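# Stack three cups mouth down, largest on top

## Task

Put the three cups inside one another, each larger cup covering a smaller one, so that all three rest upside down (opening facing the table) and upright rather than tilted. The stack must stay that way by itself once the robot lets go.

## Robot and tools

Robot: one arm with a five-fingered right hand. Everything is steered through a single reference point on the hand, the hand point, which sits 0.05 m in front of the palm where the index pad would meet the thumb tip in a pinch. Its own axes: +z runs along the straightened fingers (fingertips reach 0.06 to 0.07 m past the point), +y points out of the palm, +x runs across the palm toward the little finger. Sideways the hand extends 0.08 m on the little-finger side; on the thumb side 0.02 m with the thumb swung in front of the palm, up to 0.09 m otherwise. A wrist bracket on the little-finger side sticks out 0.03 m beyond the point along +y and 0.11 m across the palm, and can collide with things.

Scene frame: origin on the table surface beneath the arm base, +z up, +x forward, +y to the left when facing +x. Results print the hand point position in metres and orientation as a wxyz quaternion, plus velocities (m/s, rad/s), in this frame. Printed positions get less accurate at long reach.

The row: 14 numbers, each in [-1, 1], in this order: dx, dy, dz, rx, ry, rz, little, ring, middle, index, thumb_bend, thumb_turn, force_limit, speed. The first six are an offset, not a pose: a displacement and a rotation vector expressed in the hand point's own axes, counted from the hand point pose shown in the most recent result (or, before any result shows it, and for later calls in the same reply, from where the hand is when the action begins). Scale: 1.0 equals 0.6 m or 180 degrees. Every row in a list is measured from that same base, not from the row before it. All zeros therefore means go back to the base pose, not stay put. The next six are absolute finger targets: +1 straight/open, -1 fully curled; for thumb_turn +1 is beside the palm, -1 in front of it facing the fingers. A pinch is roughly index -0.22, thumb_bend -0.75, thumb_turn -0.57. force_limit maps -1..+1 to about 0..10 N at the fingertip (0..15 N for thumb motors) and only stops closing motion. speed maps -1..+1 to nearly zero..full (full travel 0.6 s); close at -0.9 or slower for a gentle grip.

Tools:
- execute_actions {"actions": [...], "pictures": bool}. An empty list just reports the state. One action {"rows": [[14 numbers], ...], "steps": n} applies up to 15 rows, one per 1/30 s step (n at most 15, default 15; the last row repeats). A wait {"steps": n} up to 300 steps counts from the previous result, including your reply time. Only one item per call; an invalid call sends nothing.
- move {"target": [14 numbers], "speed": m/s 0.002 to 0.5 (default 0.25; turning capped at twice that in rad/s), "stop_force": N 9 to 40, optional}. Drives the hand point in a straight path toward the offset given in target (same offset rules as above), lasting 0.5 to 10 s; hand numbers are sent at the start. It does not avoid obstacles and can overshoot speed near full arm extension. With stop_force the path halts when the wrist sensor feels that much extra resistance along the direction of travel for two steps, then backs off two steps and holds; use it only with slow, non-rotating approaches, and omit it when lifting off something you press on. The result adds a move: line with the ending (done, contact, off_target, moving, held, fault) and limits (paced = pose clipped, held = some steps blocked), plus the distance left to target.
- wait {"seconds": 0 to 10}: lets time pass with nothing new sent.
- zoom_image {"camera": "cam_high" or "cam_wrist", "region": [x0, y0, x1, y1]} in pixels of the latest image, at most 504 by 504. cam_high is 896x504, cam_wrist 504x504 fisheye.
- show_instructions: shows the reference image(s).
- finished_scene {"scene": number}: ends and grades the scene; irreversible.

Motion details: each step the commanded pose is clipped to within 100 mm and 16 degrees of the measured one, and commands lag about 0.17 s. A large offset may not be reached in one action; afterwards the arm only continues to the last clipped pose, so read the result and send the remainder. Position takes priority over orientation when both cannot be met.

Result lines: state (pose, velocities), joint positions and torques (noisy, offset), Wrist force and Wrist torque in the hand's axes (force points from a pressed surface back into the arm; noise up to about 2.4 N, offsets within about 4 N, saturates near 50 N; "no reading" is harmless). hand_measured, hand_stopped_by (moving, target, force, stalled, fault) and hand_load_n list six values in motor order; a lost grip shows as loads dropping near 0. "pose unreachable" and HELD mean the clearance check altered or blocked a command. Hand target gives the pose the controller is heading for. MOTOR HOT warns from 70 °C; at 85 °C the arm brakes until cool.

Gripping: a motor moves only when its target changes by 0.01 or more, then locks at target or at force_limit. Resend the same numbers to keep a grip; send a more-open target to release. With the thumb turned in front of the palm (turn it before reaching the object) the hand can wrap objects 0.035 to 0.08 m across, lying across the palm.

Avoid: knocking anything off the table (fails the task), dropping or slamming cups, fast contacts, and targets set past a firm surface, since the arm is stiff. A joint torque over its limit (wrist joints 24.3 N m, others 130 N m, held weight included) or any external force of 150 N stops the arm for 10 s. Release the cups fully before finishing so the stack stands on its own.

Each tool is called after ">>>" as a command line: name --argument value for each argument, lists and objects as JSON in quotes; but a table of rows of numbers goes row by row, as --pt "numbers of a row", without its own name.

## Session

>>> execute_actions --actions '[]'

Scene clock: 0.00 s of 6600.00 s.
end_effector_position=(+0.0595, +0.3519, +0.2658) hand_measured=(+1.000, +1.000, +1.000, +1.000, +1.000, +1.000) hand_load_n=(+0.0, +0.0, +0.0, +0.0, +0.0, +0.0) hand_stopped_by=(target, target, target, target, target, target) hand_force_limit=0.00 hand_speed=-0.80 end_effector_quat_wxyz=(+0.247, -0.132, +0.946, -0.167) end_effector_velocity=(+0.000, +0.000, +0.000) end_effector_angular_velocity=(+0.000, -0.000, -0.000)
Joint positions: [ 1.796 -1.09   1.743  1.492  2.257  0.004]
Joint velocities: [-0.     0.    -0.001  0.001  0.    -0.   ]
Joint torques (N m, as the arm reports them, + toward a larger angle): no reading
Motor temperatures (°C, as the motors report them): [29 29 31 38 38 36]
Wrist force (N, on the end effector, along its own x y z axes, offset not removed): no reading
Wrist torque (N m, same axes, about the end effector's origin, offset not removed): no reading
Hand target: +0.059, +0.352, +0.266; +0.247, -0.132, +0.946, -0.167

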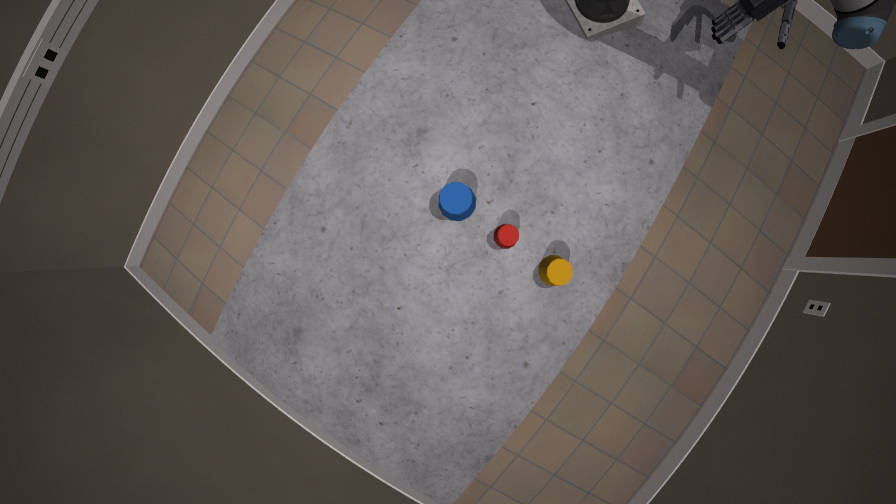

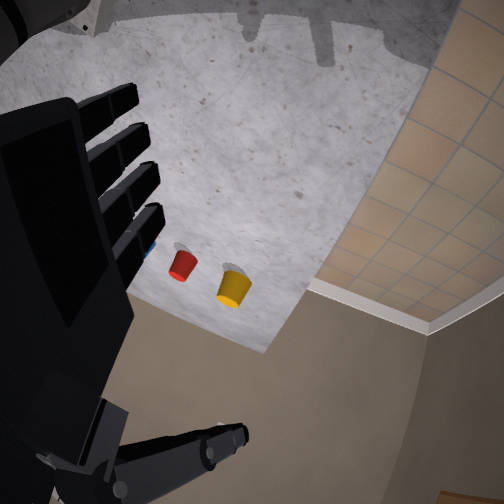

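>>> move --target '[-0.634,-0.125,0.383,0.036,-0.129,-0.371,0.6,0.6,0.6,0.6,1,-1,0.3,-0.5]'

Scene clock: 9.87 s of 6600.00 s.
end_effector_position=(+0.5100, +0.3540, +0.2659) hand_measured=(+0.600, +0.600, +0.600, +0.600, +1.000, -1.000) hand_load_n=(+0.0, +0.0, +0.0, +0.0, +0.0, +0.0) hand_stopped_by=(target, target, target, target, target, target) hand_force_limit=0.30 hand_speed=-0.50 end_effector_quat_wxyz=(-0.297, +0.643, -0.642, +0.294) end_effector_velocity=(+0.001, +0.000, +0.000) end_effector_angular_velocity=(-0.001, -0.000, +0.005)
Joint positions: [ 0.827 -1.277  1.39   0.53   2.243 -2.876]
Joint velocities: [-0.002  0.001 -0.003 -0.    -0.005 -0.007]
Joint torques (N m, as the arm reports them, + toward a larger angle): [ -2.64 -24.71 -31.63  -2.    -1.06  -1.78]
Motor temperatures (°C, as the motors report them): [29 29 31 38 38 36]
Wrist force (N, on the end effector, along its own x y z axes, offset not removed): [2.3 -1.9 1.1]
Wrist torque (N m, same axes, about the end effector's origin, offset not removed): [-0.18 -0.29 0.10]
Hand target: +0.510, +0.354, +0.266; -0.297, +0.643, -0.642, +0.294
Off the commanded pose: 0.002 m, 0 deg.
After step 90, 3.80 s passed at rest.
move: done

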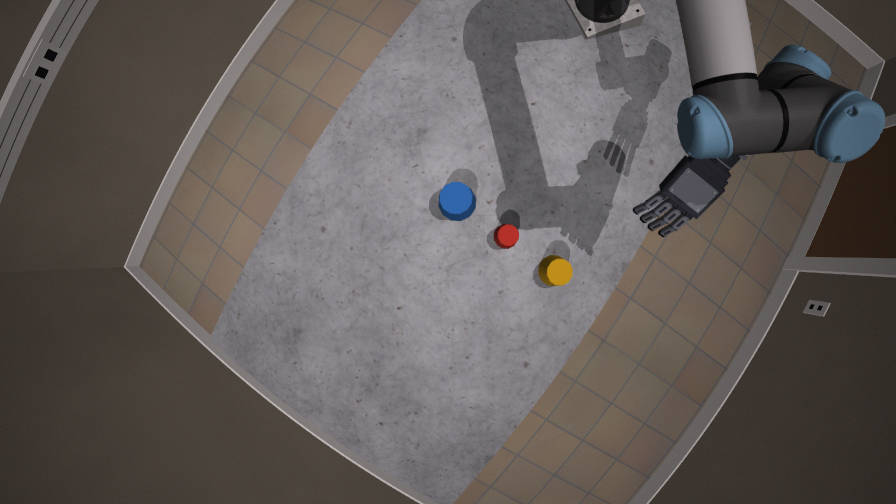

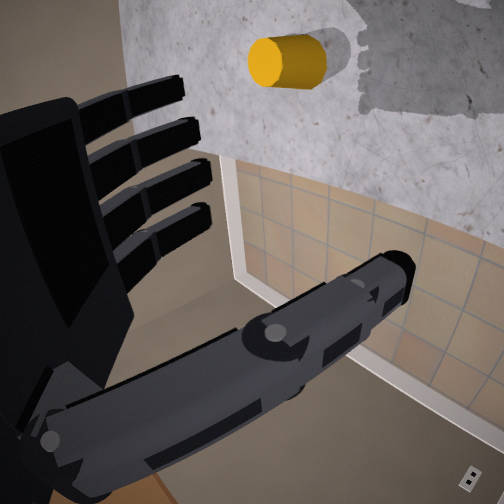

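>>> move --target '[0.107,-0.103,0.397,0,0,0,0.6,0.6,0.6,0.6,1,-1,0.3,-0.5]'

>>> move --target '[0,0.076,0.065,0,0,0,0.6,0.6,0.6,0.6,1,-1,0.3,-0.5]' --speed 0.06

Scene clock: 14.90 s of 6600.00 s.
end_effector_position=(+0.7312, +0.2906, +0.1579) hand_measured=(+0.600, +0.600, +0.600, +0.600, +1.000, -1.000) hand_load_n=(+0.0, +0.0, +0.0, +0.0, +0.0, +0.0) hand_stopped_by=(target, target, target, target, target, target) hand_force_limit=0.30 hand_speed=-0.50 end_effector_quat_wxyz=(-0.297, +0.643, -0.642, +0.294) end_effector_velocity=(+0.003, +0.000, +0.001) end_effector_angular_velocity=(+0.001, -0.002, -0.000)
Joint positions: [ 0.472 -0.977  1.058  0.448  1.945 -3.102]
Joint velocities: [-0.001  0.005 -0.011  0.003 -0.002 -0.   ]
Joint torques (N m, as the arm reports them, + toward a larger angle): [ -0.01 -38.94 -32.4    3.02  -1.25  -1.65]
Motor temperatures (°C, as the motors report them): [29 29 31 38 38 36]
Wrist force (N, on the end effector, along its own x y z axes, offset not removed): [-0.9 2.9 1.7]
Wrist torque (N m, same axes, about the end effector's origin, offset not removed): [0.37 0.24 0.25]
Hand target: +0.731, +0.291, +0.158; -0.297, +0.643, -0.642, +0.294
Off the commanded pose: 0.000 m, 0 deg.
After step 90, 0.43 s passed at rest.
move: done

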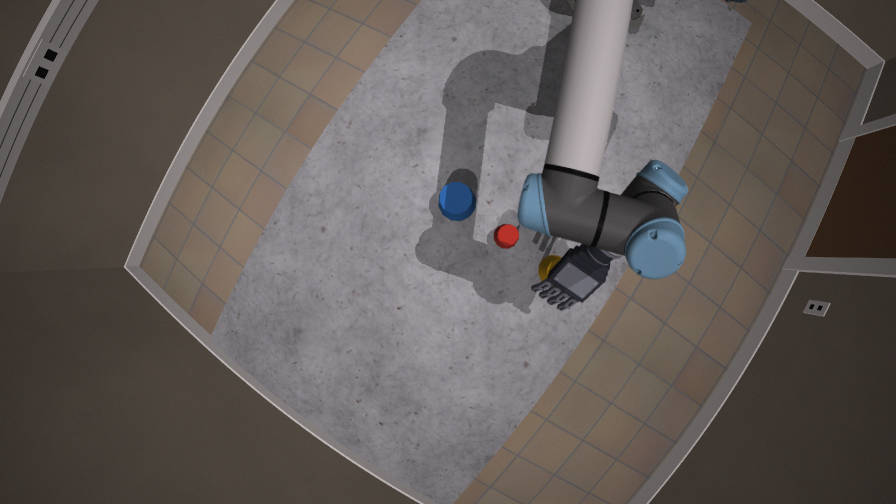

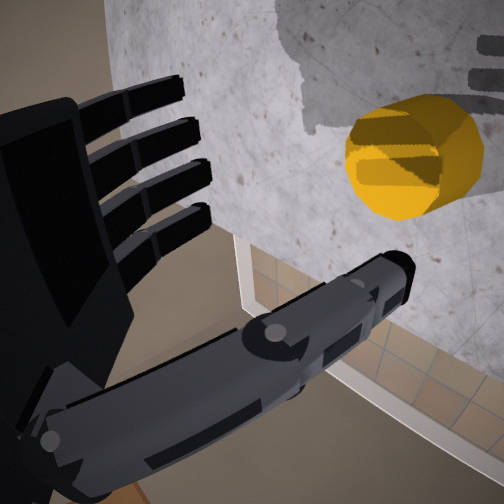

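Scene clock: 16.30 s of 6600.00 s.
end_effector_position=(+0.7311, +0.2907, +0.0981) hand_measured=(+0.600, +0.600, +0.600, +0.600, +1.000, -1.000) hand_load_n=(+0.0, +0.0, +0.0, +0.0, +0.0, +0.0) hand_stopped_by=(target, target, target, target, target, target) hand_force_limit=0.30 hand_speed=-0.50 end_effector_quat_wxyz=(-0.297, +0.643, -0.642, +0.294) end_effector_velocity=(-0.000, +0.000, -0.002) end_effector_angular_velocity=(+0.000, +0.000, +0.001)
Joint positions: [ 0.45  -0.94   1.147  0.318  1.926 -3.113]
Joint velocities: [-0.001  0.001  0.003 -0.003 -0.001 -0.   ]
Joint torques (N m, as the arm reports them, + toward a larger angle): [  0.01 -38.86  -6.06  -2.12  -1.32  -1.61]
Motor temperatures (°C, as the motors report them): [29 29 31 38 38 36]
Wrist force (N, on the end effector, along its own x y z axes, offset not removed): [-1.1 0.9 1.3]
Wrist torque (N m, same axes, about the end effector's origin, offset not removed): [0.21 0.00 -0.03]
Hand target: +0.731, +0.291, +0.098; -0.297, +0.643, -0.642, +0.294
Off the commanded pose: 0.000 m, 0 deg.
move: done

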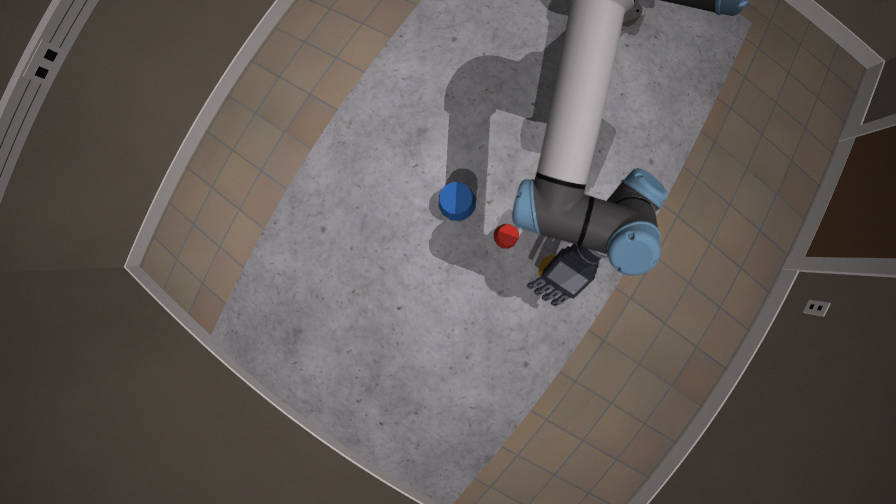

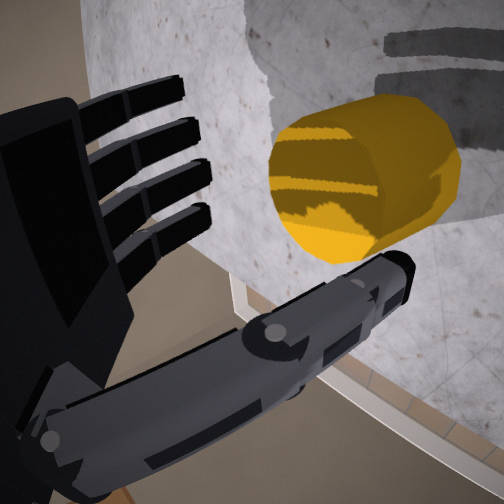

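>>> move --target '[0,0.062,0.031,0,0,0,0.6,0.6,0.6,0.6,1,-1,0.3,-0.5]' --speed 0.04

>>> move --target '[0,0,0,0,0,0,0.6,-0.6,-0.6,0,-0.6,-1,0.3,-0.7]'

>>> move --target '[0,-0.101,-0.087,0,0,0,0.6,-0.6,-0.6,0,-0.6,-1,0.3,-0.7]' --speed 0.08

>>> move --target '[0.235,-0.008,0.01,0,0,0,0.6,-0.6,-0.6,0,-0.6,-1,0.3,-0.7]' --speed 0.1

Scene clock: 23.43 s of 6600.00 s.
end_effector_position=(+0.7210, +0.2907, +0.0580) hand_measured=(+0.600, +0.600, +0.600, +0.600, +1.000, -1.000) hand_load_n=(+0.0, +0.0, +0.0, +0.0, +0.0, +0.0) hand_stopped_by=(target, target, target, target, target, target) hand_force_limit=0.30 hand_speed=-0.50 end_effector_quat_wxyz=(-0.297, +0.643, -0.642, +0.294) end_effector_velocity=(-0.001, -0.000, -0.003) end_effector_angular_velocity=(-0.001, +0.001, -0.000)
Joint positions: [ 0.441 -0.926  1.23   0.219  1.918 -3.118]
Joint velocities: [-0.001  0.001  0.005 -0.005  0.    -0.   ]
Joint torques (N m, as the arm reports them, + toward a larger angle): [ -0.14 -39.51  -5.5   -2.23  -1.2   -1.62]
Motor temperatures (°C, as the motors report them): [29 29 31 38 38 36]
Wrist force (N, on the end effector, along its own x y z axes, offset not removed): [-1.6 4.3 -0.6]
Wrist torque (N m, same axes, about the end effector's origin, offset not removed): [1.15 0.57 0.20]
Hand target: +0.721, +0.291, +0.058; -0.297, +0.643, -0.642, +0.294
Off the commanded pose: 0.000 m, 0 deg.
After step 90, 2.77 s passed at rest.
move: done

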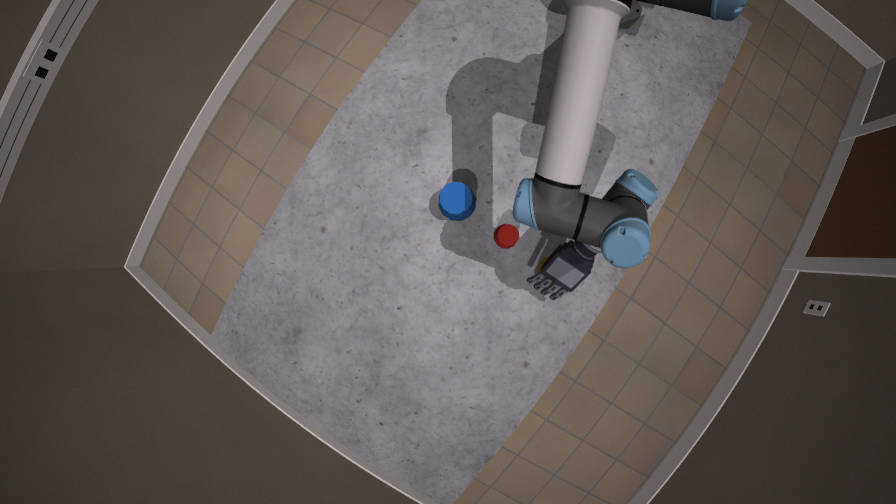

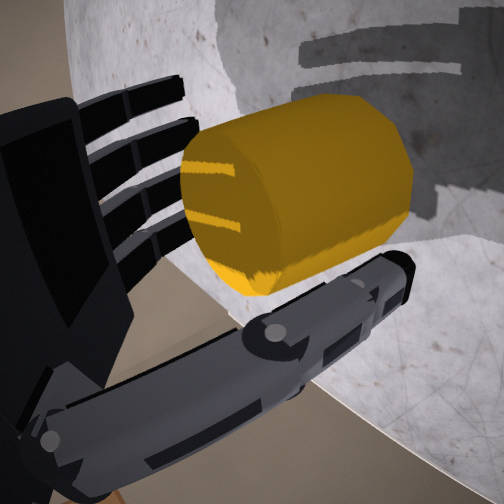

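Scene clock: 24.70 s of 6600.00 s.
end_effector_position=(+0.7210, +0.2907, +0.0579) hand_measured=(+0.600, +0.104, +0.204, +0.104, +0.726, -1.000) hand_load_n=(+0.0, +8.0, +2.0, +6.0, +15.5, +3.0) hand_stopped_by=(target, force, force, force, force, target) hand_force_limit=0.30 hand_speed=-0.70 end_effector_quat_wxyz=(-0.297, +0.643, -0.642, +0.294) end_effector_velocity=(-0.000, -0.000, -0.000) end_effector_angular_velocity=(-0.001, +0.001, -0.000)
Joint positions: [ 0.441 -0.926  1.23   0.219  1.918 -3.118]
Joint velocities: [-0.    -0.     0.001 -0.     0.001 -0.   ]
Joint torques (N m, as the arm reports them, + toward a larger angle): [  6.93 -44.96 -29.63   2.99   0.96  -0.68]
Motor temperatures (°C, as the motors report them): [29 29 31 38 38 36]
Wrist force (N, on the end effector, along its own x y z axes, offset not removed): [0.4 -2.0 -2.3]
Wrist torque (N m, same axes, about the end effector's origin, offset not removed): [0.03 0.01 0.08]
Hand target: +0.721, +0.291, +0.058; -0.297, +0.643, -0.642, +0.294
Off the commanded pose: 0.000 m, 0 deg.
move: done

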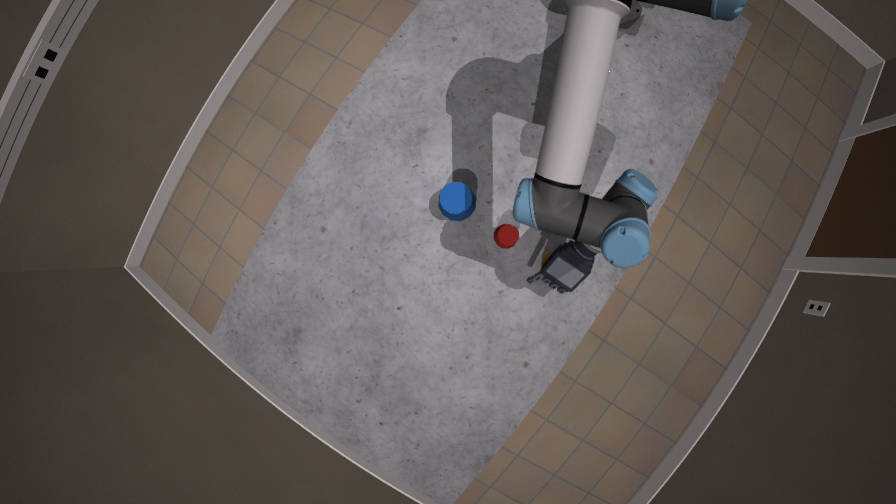

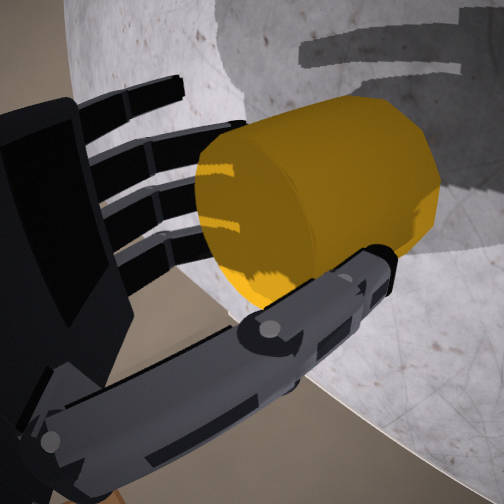

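Scene clock: 26.10 s of 6600.00 s.
end_effector_position=(+0.7209, +0.2906, +0.1377) hand_measured=(+0.600, +0.104, +0.204, +0.104, +0.726, -1.000) hand_load_n=(+0.0, +8.0, +2.0, +6.0, +15.5, +3.0) hand_stopped_by=(target, force, force, force, force, target) hand_force_limit=0.30 hand_speed=-0.70 end_effector_quat_wxyz=(-0.297, +0.643, -0.642, +0.294) end_effector_velocity=(-0.000, +0.000, +0.002) end_effector_angular_velocity=(+0.000, +0.001, +0.001)
Joint positions: [ 0.47  -0.989  1.132  0.385  1.943 -3.103]
Joint velocities: [ 0.001 -0.001 -0.003  0.005 -0.     0.001]
Joint torques (N m, as the arm reports them, + toward a larger angle): [ 23.03 -53.88 -31.52   3.07   1.26   1.34]
Motor temperatures (°C, as the motors report them): [29 29 31 38 38 36]
Wrist force (N, on the end effector, along its own x y z axes, offset not removed): [2.2 6.1 1.7]
Wrist torque (N m, same axes, about the end effector's origin, offset not removed): [1.04 -0.39 0.43]
Hand target: +0.721, +0.291, +0.138; -0.297, +0.643, -0.642, +0.294
Off the commanded pose: 0.000 m, 0 deg.
move: done

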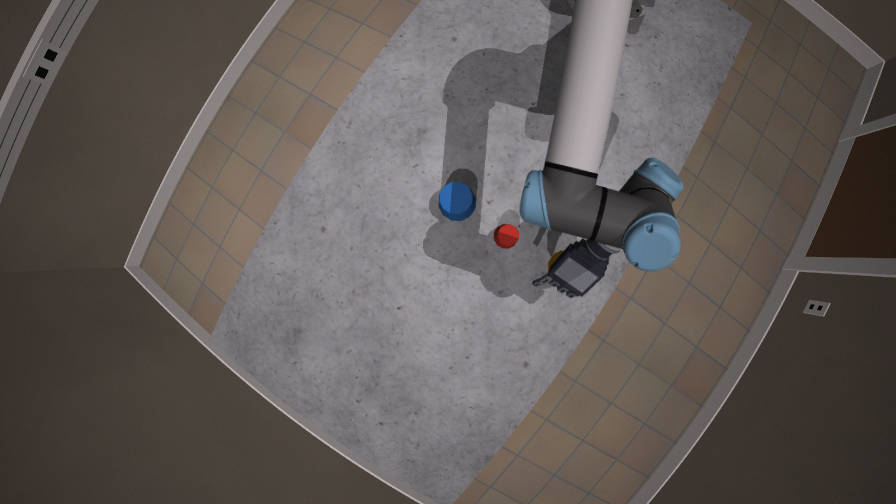

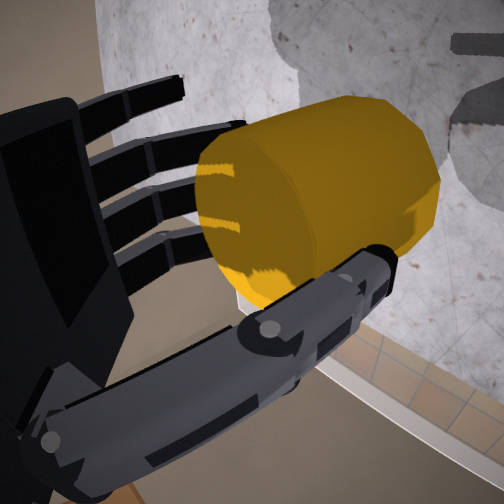

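Scene clock: 27.97 s of 6600.00 s.
end_effector_position=(+0.7289, +0.1498, +0.1372) hand_measured=(+0.600, +0.104, +0.204, +0.104, +0.726, -1.000) hand_load_n=(+0.0, +8.0, +2.0, +6.0, +15.5, +3.0) hand_stopped_by=(target, force, force, force, force, target) hand_force_limit=0.30 hand_speed=-0.70 end_effector_quat_wxyz=(-0.297, +0.642, -0.642, +0.294) end_effector_velocity=(+0.000, -0.002, +0.000) end_effector_angular_velocity=(+0.001, -0.001, +0.001)
Joint positions: [ 0.216 -1.146  1.31   0.331  1.721 -3.231]
Joint velocities: [-0.004 -0.001  0.001 -0.    -0.004 -0.002]
Joint torques (N m, as the arm reports them, + toward a larger angle): [ -1.97 -50.29  -6.94  -2.26  -1.4   -1.57]
Motor temperatures (°C, as the motors report them): [29 29 31 38 38 36]
Wrist force (N, on the end effector, along its own x y z axes, offset not removed): [0.7 1.2 -3.0]
Wrist torque (N m, same axes, about the end effector's origin, offset not removed): [0.52 -0.11 0.22]
Hand target: +0.729, +0.150, +0.137; -0.297, +0.642, -0.642, +0.294
Off the commanded pose: 0.000 m, 0 deg.
move: done

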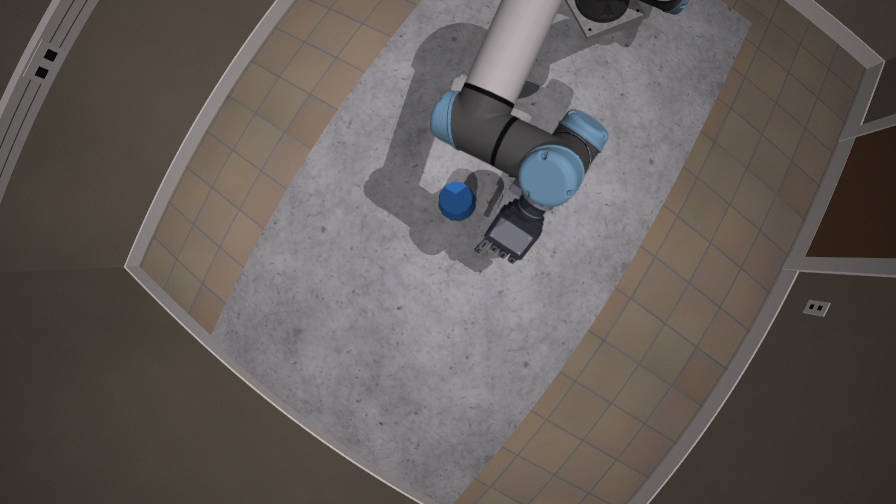

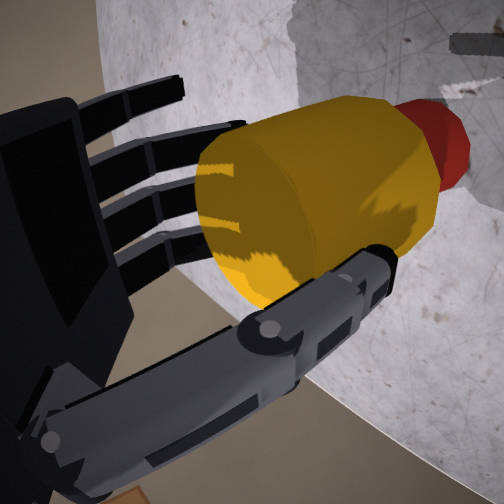

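>>> move --target '[0.013,-0.004,0.005,0,0,0,0.6,-0.6,-0.6,0,-0.6,-1,0.3,-0.7]' --speed 0.03

>>> move --target '[0,0.051,0.043,0,0,0,0.6,-0.6,-0.6,0,-0.6,-1,0.3,-0.7]' --speed 0.02

Scene clock: 32.13 s of 6600.00 s.
end_effector_position=(+0.7327, +0.1421, +0.1370) hand_measured=(+0.600, +0.104, +0.204, +0.104, +0.726, -1.000) hand_load_n=(+0.0, +8.0, +2.0, +6.0, +15.5, +3.0) hand_stopped_by=(target, force, force, force, force, target) hand_force_limit=0.30 hand_speed=-0.70 end_effector_quat_wxyz=(-0.297, +0.642, -0.642, +0.294) end_effector_velocity=(+0.001, -0.002, -0.000) end_effector_angular_velocity=(+0.000, +0.002, +0.000)
Joint positions: [ 0.201 -1.145  1.303  0.336  1.708 -3.238]
Joint velocities: [-0.003  0.001 -0.002  0.002 -0.003 -0.001]
Joint torques (N m, as the arm reports them, + toward a larger angle): [ -2.51 -33.66 -32.07   3.02  -1.23  -1.78]
Motor temperatures (°C, as the motors report them): [29 29 31 38 38 36]
Wrist force (N, on the end effector, along its own x y z axes, offset not removed): [3.0 5.7 -1.2]
Wrist torque (N m, same axes, about the end effector's origin, offset not removed): [1.15 -0.60 0.38]
Hand target: +0.733, +0.142, +0.137; -0.297, +0.642, -0.642, +0.294
Off the commanded pose: 0.000 m, 0 deg.
After step 90, 0.43 s passed at rest.
move: done

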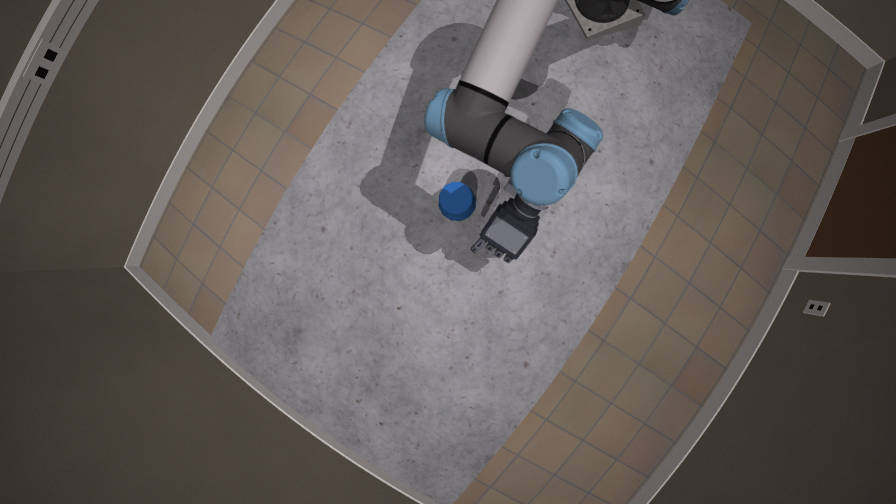

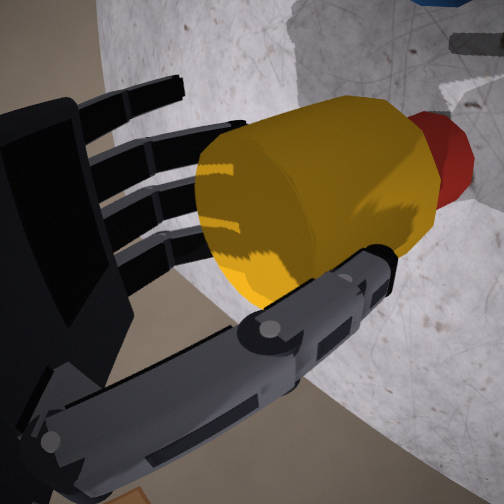

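Scene clock: 34.43 s of 6600.00 s.
end_effector_position=(+0.7323, +0.1422, +0.0972) hand_measured=(+0.600, +0.104, +0.204, +0.104, +0.726, -1.000) hand_load_n=(+0.0, +8.0, +2.0, +6.0, +15.5, +3.0) hand_stopped_by=(target, force, force, force, force, target) hand_force_limit=0.30 hand_speed=-0.70 end_effector_quat_wxyz=(-0.297, +0.642, -0.642, +0.294) end_effector_velocity=(+0.000, +0.000, -0.001) end_effector_angular_velocity=(+0.000, -0.000, +0.000)
Joint positions: [ 0.189 -1.112  1.355  0.25   1.697 -3.244]
Joint velocities: [-0.     0.002  0.    -0.002 -0.001 -0.   ]
Joint torques (N m, as the arm reports them, + toward a larger angle): [ -2.66 -34.25  -5.11  -2.39  -1.47  -1.69]
Motor temperatures (°C, as the motors report them): [29 29 31 38 38 36]
Wrist force (N, on the end effector, along its own x y z axes, offset not removed): [3.7 5.6 -0.6]
Wrist torque (N m, same axes, about the end effector's origin, offset not removed): [1.22 -0.27 0.55]
Hand target: +0.732, +0.142, +0.097; -0.297, +0.642, -0.642, +0.294
Off the commanded pose: 0.000 m, 0 deg.
move: done

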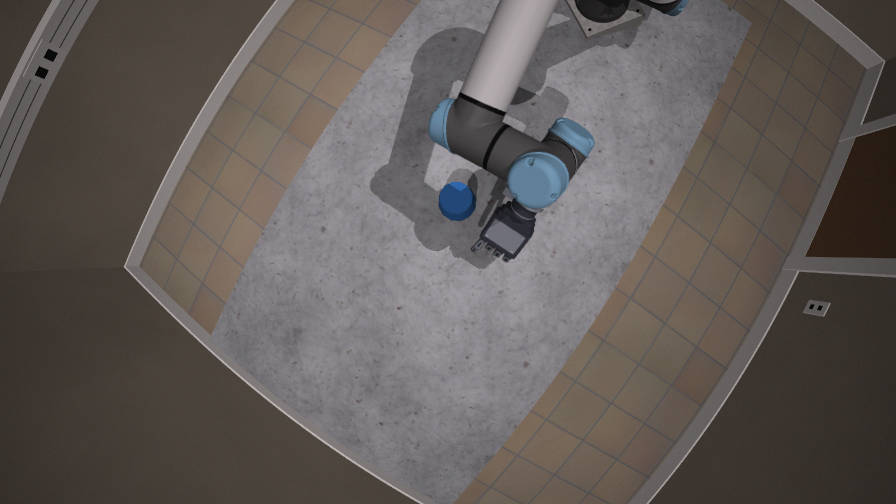

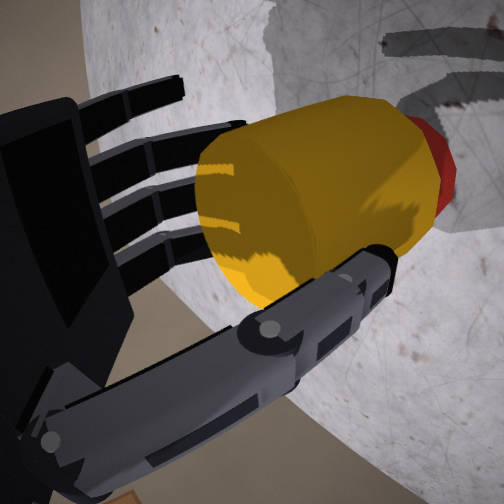

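>>> move --target '[0,0.047,0.04,0,0,0,0.6,-0.6,-0.6,0,-0.6,-1,0.3,-0.7]' --speed 0.02

>>> move --target '[0,0,0,0,0,0,0.7,0.7,0.7,0.7,1,-1,0.3,-0.5]'

>>> move --target '[0,-0.127,-0.108,0,0,0,0.7,0.7,0.7,0.7,1,-1,0.3,-0.5]' --speed 0.08

>>> move --target '[0.235,0.045,0.008,0,0,0,0.7,0.7,0.7,0.7,1,-1,0.3,-0.5]'

Scene clock: 41.07 s of 6600.00 s.
end_effector_position=(+0.7321, +0.1423, +0.0603) hand_measured=(+0.600, +0.104, +0.204, +0.104, +0.726, -1.000) hand_load_n=(+0.0, +8.0, +2.0, +6.0, +15.5, +3.0) hand_stopped_by=(target, force, force, force, force, target) hand_force_limit=0.30 hand_speed=-0.70 end_effector_quat_wxyz=(-0.297, +0.642, -0.642, +0.294) end_effector_velocity=(-0.000, +0.000, -0.002) end_effector_angular_velocity=(+0.000, +0.001, +0.001)
Joint positions: [ 0.177 -1.075  1.393  0.174  1.687 -3.249]
Joint velocities: [-0.     0.002  0.002 -0.003 -0.001 -0.   ]
Joint torques (N m, as the arm reports them, + toward a larger angle): [ -2.35 -35.57  -4.77  -2.38  -1.41  -1.61]
Motor temperatures (°C, as the motors report them): [29 29 31 38 38 36]
Wrist force (N, on the end effector, along its own x y z axes, offset not removed): [4.4 -0.5 -2.7]
Wrist torque (N m, same axes, about the end effector's origin, offset not removed): [0.42 -0.52 0.19]
Hand target: +0.732, +0.142, +0.060; -0.297, +0.642, -0.642, +0.294
Off the commanded pose: 0.000 m, 0 deg.
After step 90, 1.50 s passed at rest.
move: done

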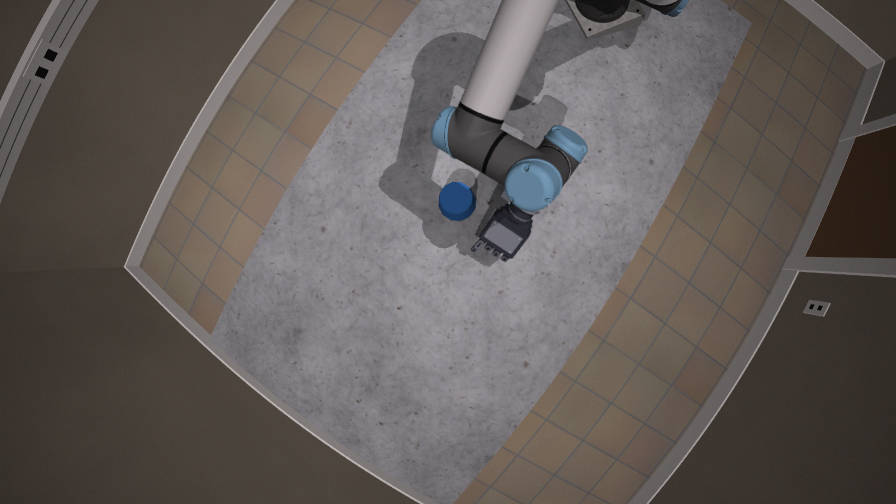

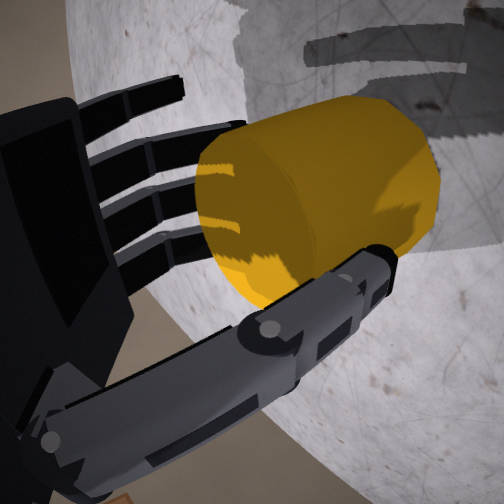

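Scene clock: 42.07 s of 6600.00 s.
end_effector_position=(+0.7321, +0.1423, +0.0603) hand_measured=(+0.700, +0.700, +0.700, +0.700, +1.000, -1.000) hand_load_n=(+0.0, +0.0, +0.0, +0.0, +0.0, +0.0) hand_stopped_by=(target, target, target, target, target, target) hand_force_limit=0.30 hand_speed=-0.50 end_effector_quat_wxyz=(-0.297, +0.642, -0.642, +0.294) end_effector_velocity=(-0.001, +0.000, -0.001) end_effector_angular_velocity=(+0.000, +0.002, +0.001)
Joint positions: [ 0.177 -1.075  1.393  0.174  1.687 -3.249]
Joint velocities: [ 0.     0.     0.001  0.001 -0.     0.   ]
Joint torques (N m, as the arm reports them, + toward a larger angle): [  2.51 -45.33 -21.04   2.98   0.06  -1.2 ]
Motor temperatures (°C, as the motors report them): [29 29 31 38 38 36]
Wrist force (N, on the end effector, along its own x y z axes, offset not removed): [-1.9 2.9 -2.1]
Wrist torque (N m, same axes, about the end effector's origin, offset not removed): [1.01 0.45 -0.11]
Hand target: +0.732, +0.142, +0.060; -0.297, +0.642, -0.642, +0.294
Off the commanded pose: 0.000 m, 0 deg.
move: done

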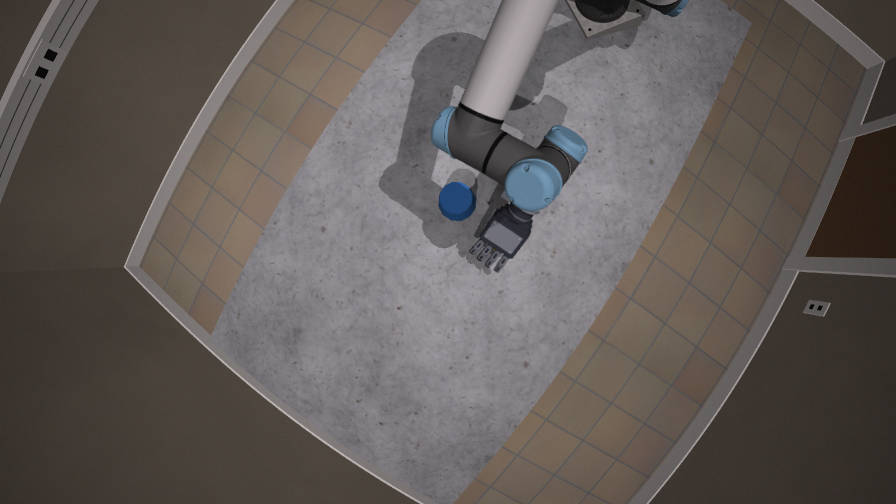

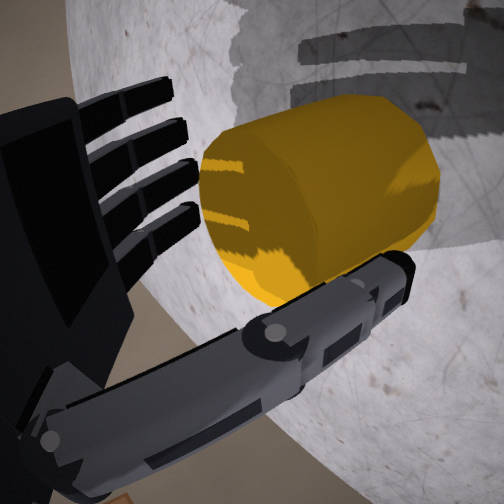

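Scene clock: 43.73 s of 6600.00 s.
end_effector_position=(+0.7326, +0.1421, +0.1601) hand_measured=(+0.700, +0.700, +0.700, +0.700, +1.000, -1.000) hand_load_n=(+0.0, +0.0, +0.0, +0.0, +0.0, +0.0) hand_stopped_by=(target, target, target, target, target, target) hand_force_limit=0.30 hand_speed=-0.50 end_effector_quat_wxyz=(-0.297, +0.642, -0.642, +0.294) end_effector_velocity=(+0.001, -0.001, +0.003) end_effector_angular_velocity=(-0.000, -0.002, -0.001)
Joint positions: [ 0.208 -1.161  1.269  0.386  1.715 -3.234]
Joint velocities: [-0.    -0.001 -0.005  0.004  0.001  0.   ]
Joint torques (N m, as the arm reports them, + toward a larger angle): [ 21.44 -50.23 -31.55   3.1    1.07   1.35]
Motor temperatures (°C, as the motors report them): [29 29 31 38 38 36]
Wrist force (N, on the end effector, along its own x y z axes, offset not removed): [3.8 8.0 -2.4]
Wrist torque (N m, same axes, about the end effector's origin, offset not removed): [1.53 -0.35 0.51]
Hand target: +0.733, +0.142, +0.160; -0.297, +0.642, -0.642, +0.294
Off the commanded pose: 0.000 m, 0 deg.
move: done

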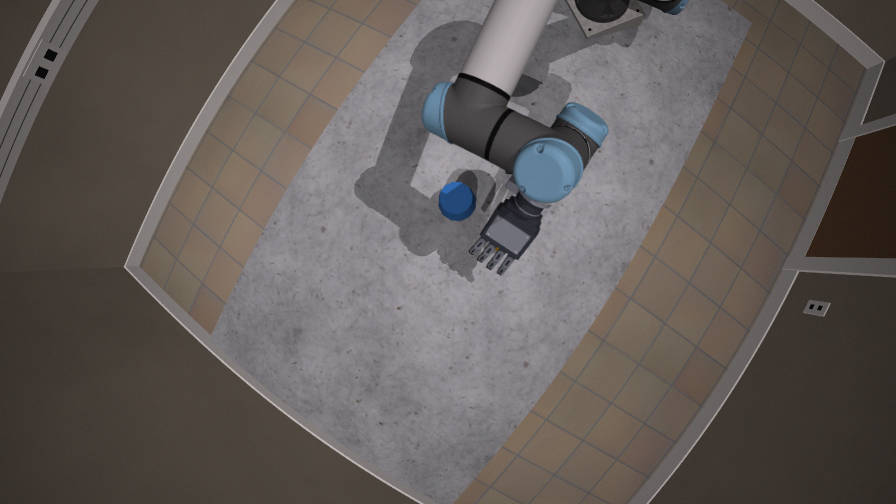

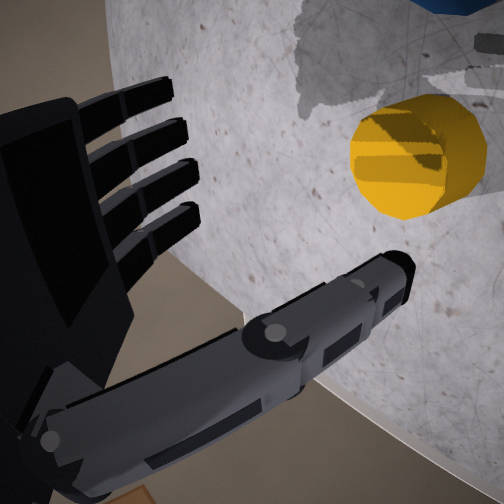

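Scene clock: 44.90 s of 6600.00 s.
end_effector_position=(+0.7190, +0.0013, +0.1362) hand_measured=(+0.700, +0.700, +0.700, +0.700, +1.000, -1.000) hand_load_n=(+0.0, +0.0, +0.0, +0.0, +0.0, +0.0) hand_stopped_by=(target, target, target, target, target, target) hand_force_limit=0.30 hand_speed=-0.50 end_effector_quat_wxyz=(-0.297, +0.642, -0.642, +0.294) end_effector_velocity=(+0.001, -0.002, +0.000) end_effector_angular_velocity=(-0.000, -0.003, -0.000)
Joint positions: [-0.084 -1.253  1.408  0.337  1.457 -3.372]
Joint velocities: [-0.004 -0.    -0.001 -0.001 -0.004 -0.002]
Joint torques (N m, as the arm reports them, + toward a larger angle): [ -4.37 -47.77  -6.26  -2.11  -1.6   -1.86]
Motor temperatures (°C, as the motors report them): [29 29 31 38 38 36]
Wrist force (N, on the end effector, along its own x y z axes, offset not removed): [1.7 1.5 1.9]
Wrist torque (N m, same axes, about the end effector's origin, offset not removed): [0.27 -0.39 0.21]
Hand target: +0.719, +0.001, +0.136; -0.297, +0.642, -0.642, +0.294
Off the commanded pose: 0.000 m, 0 deg.
move: done

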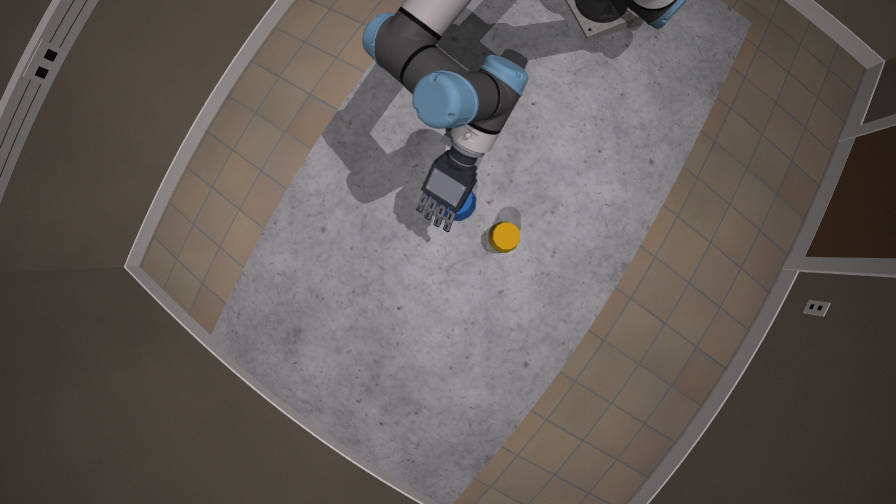

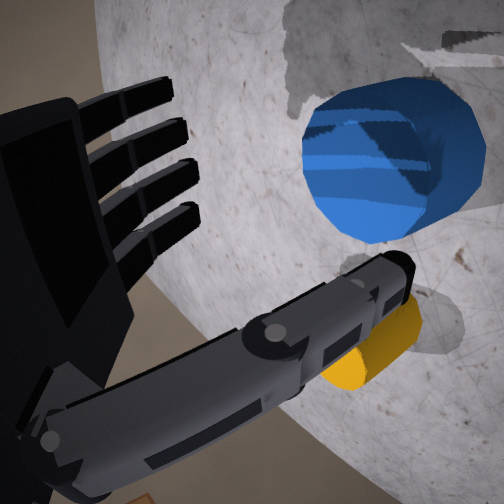

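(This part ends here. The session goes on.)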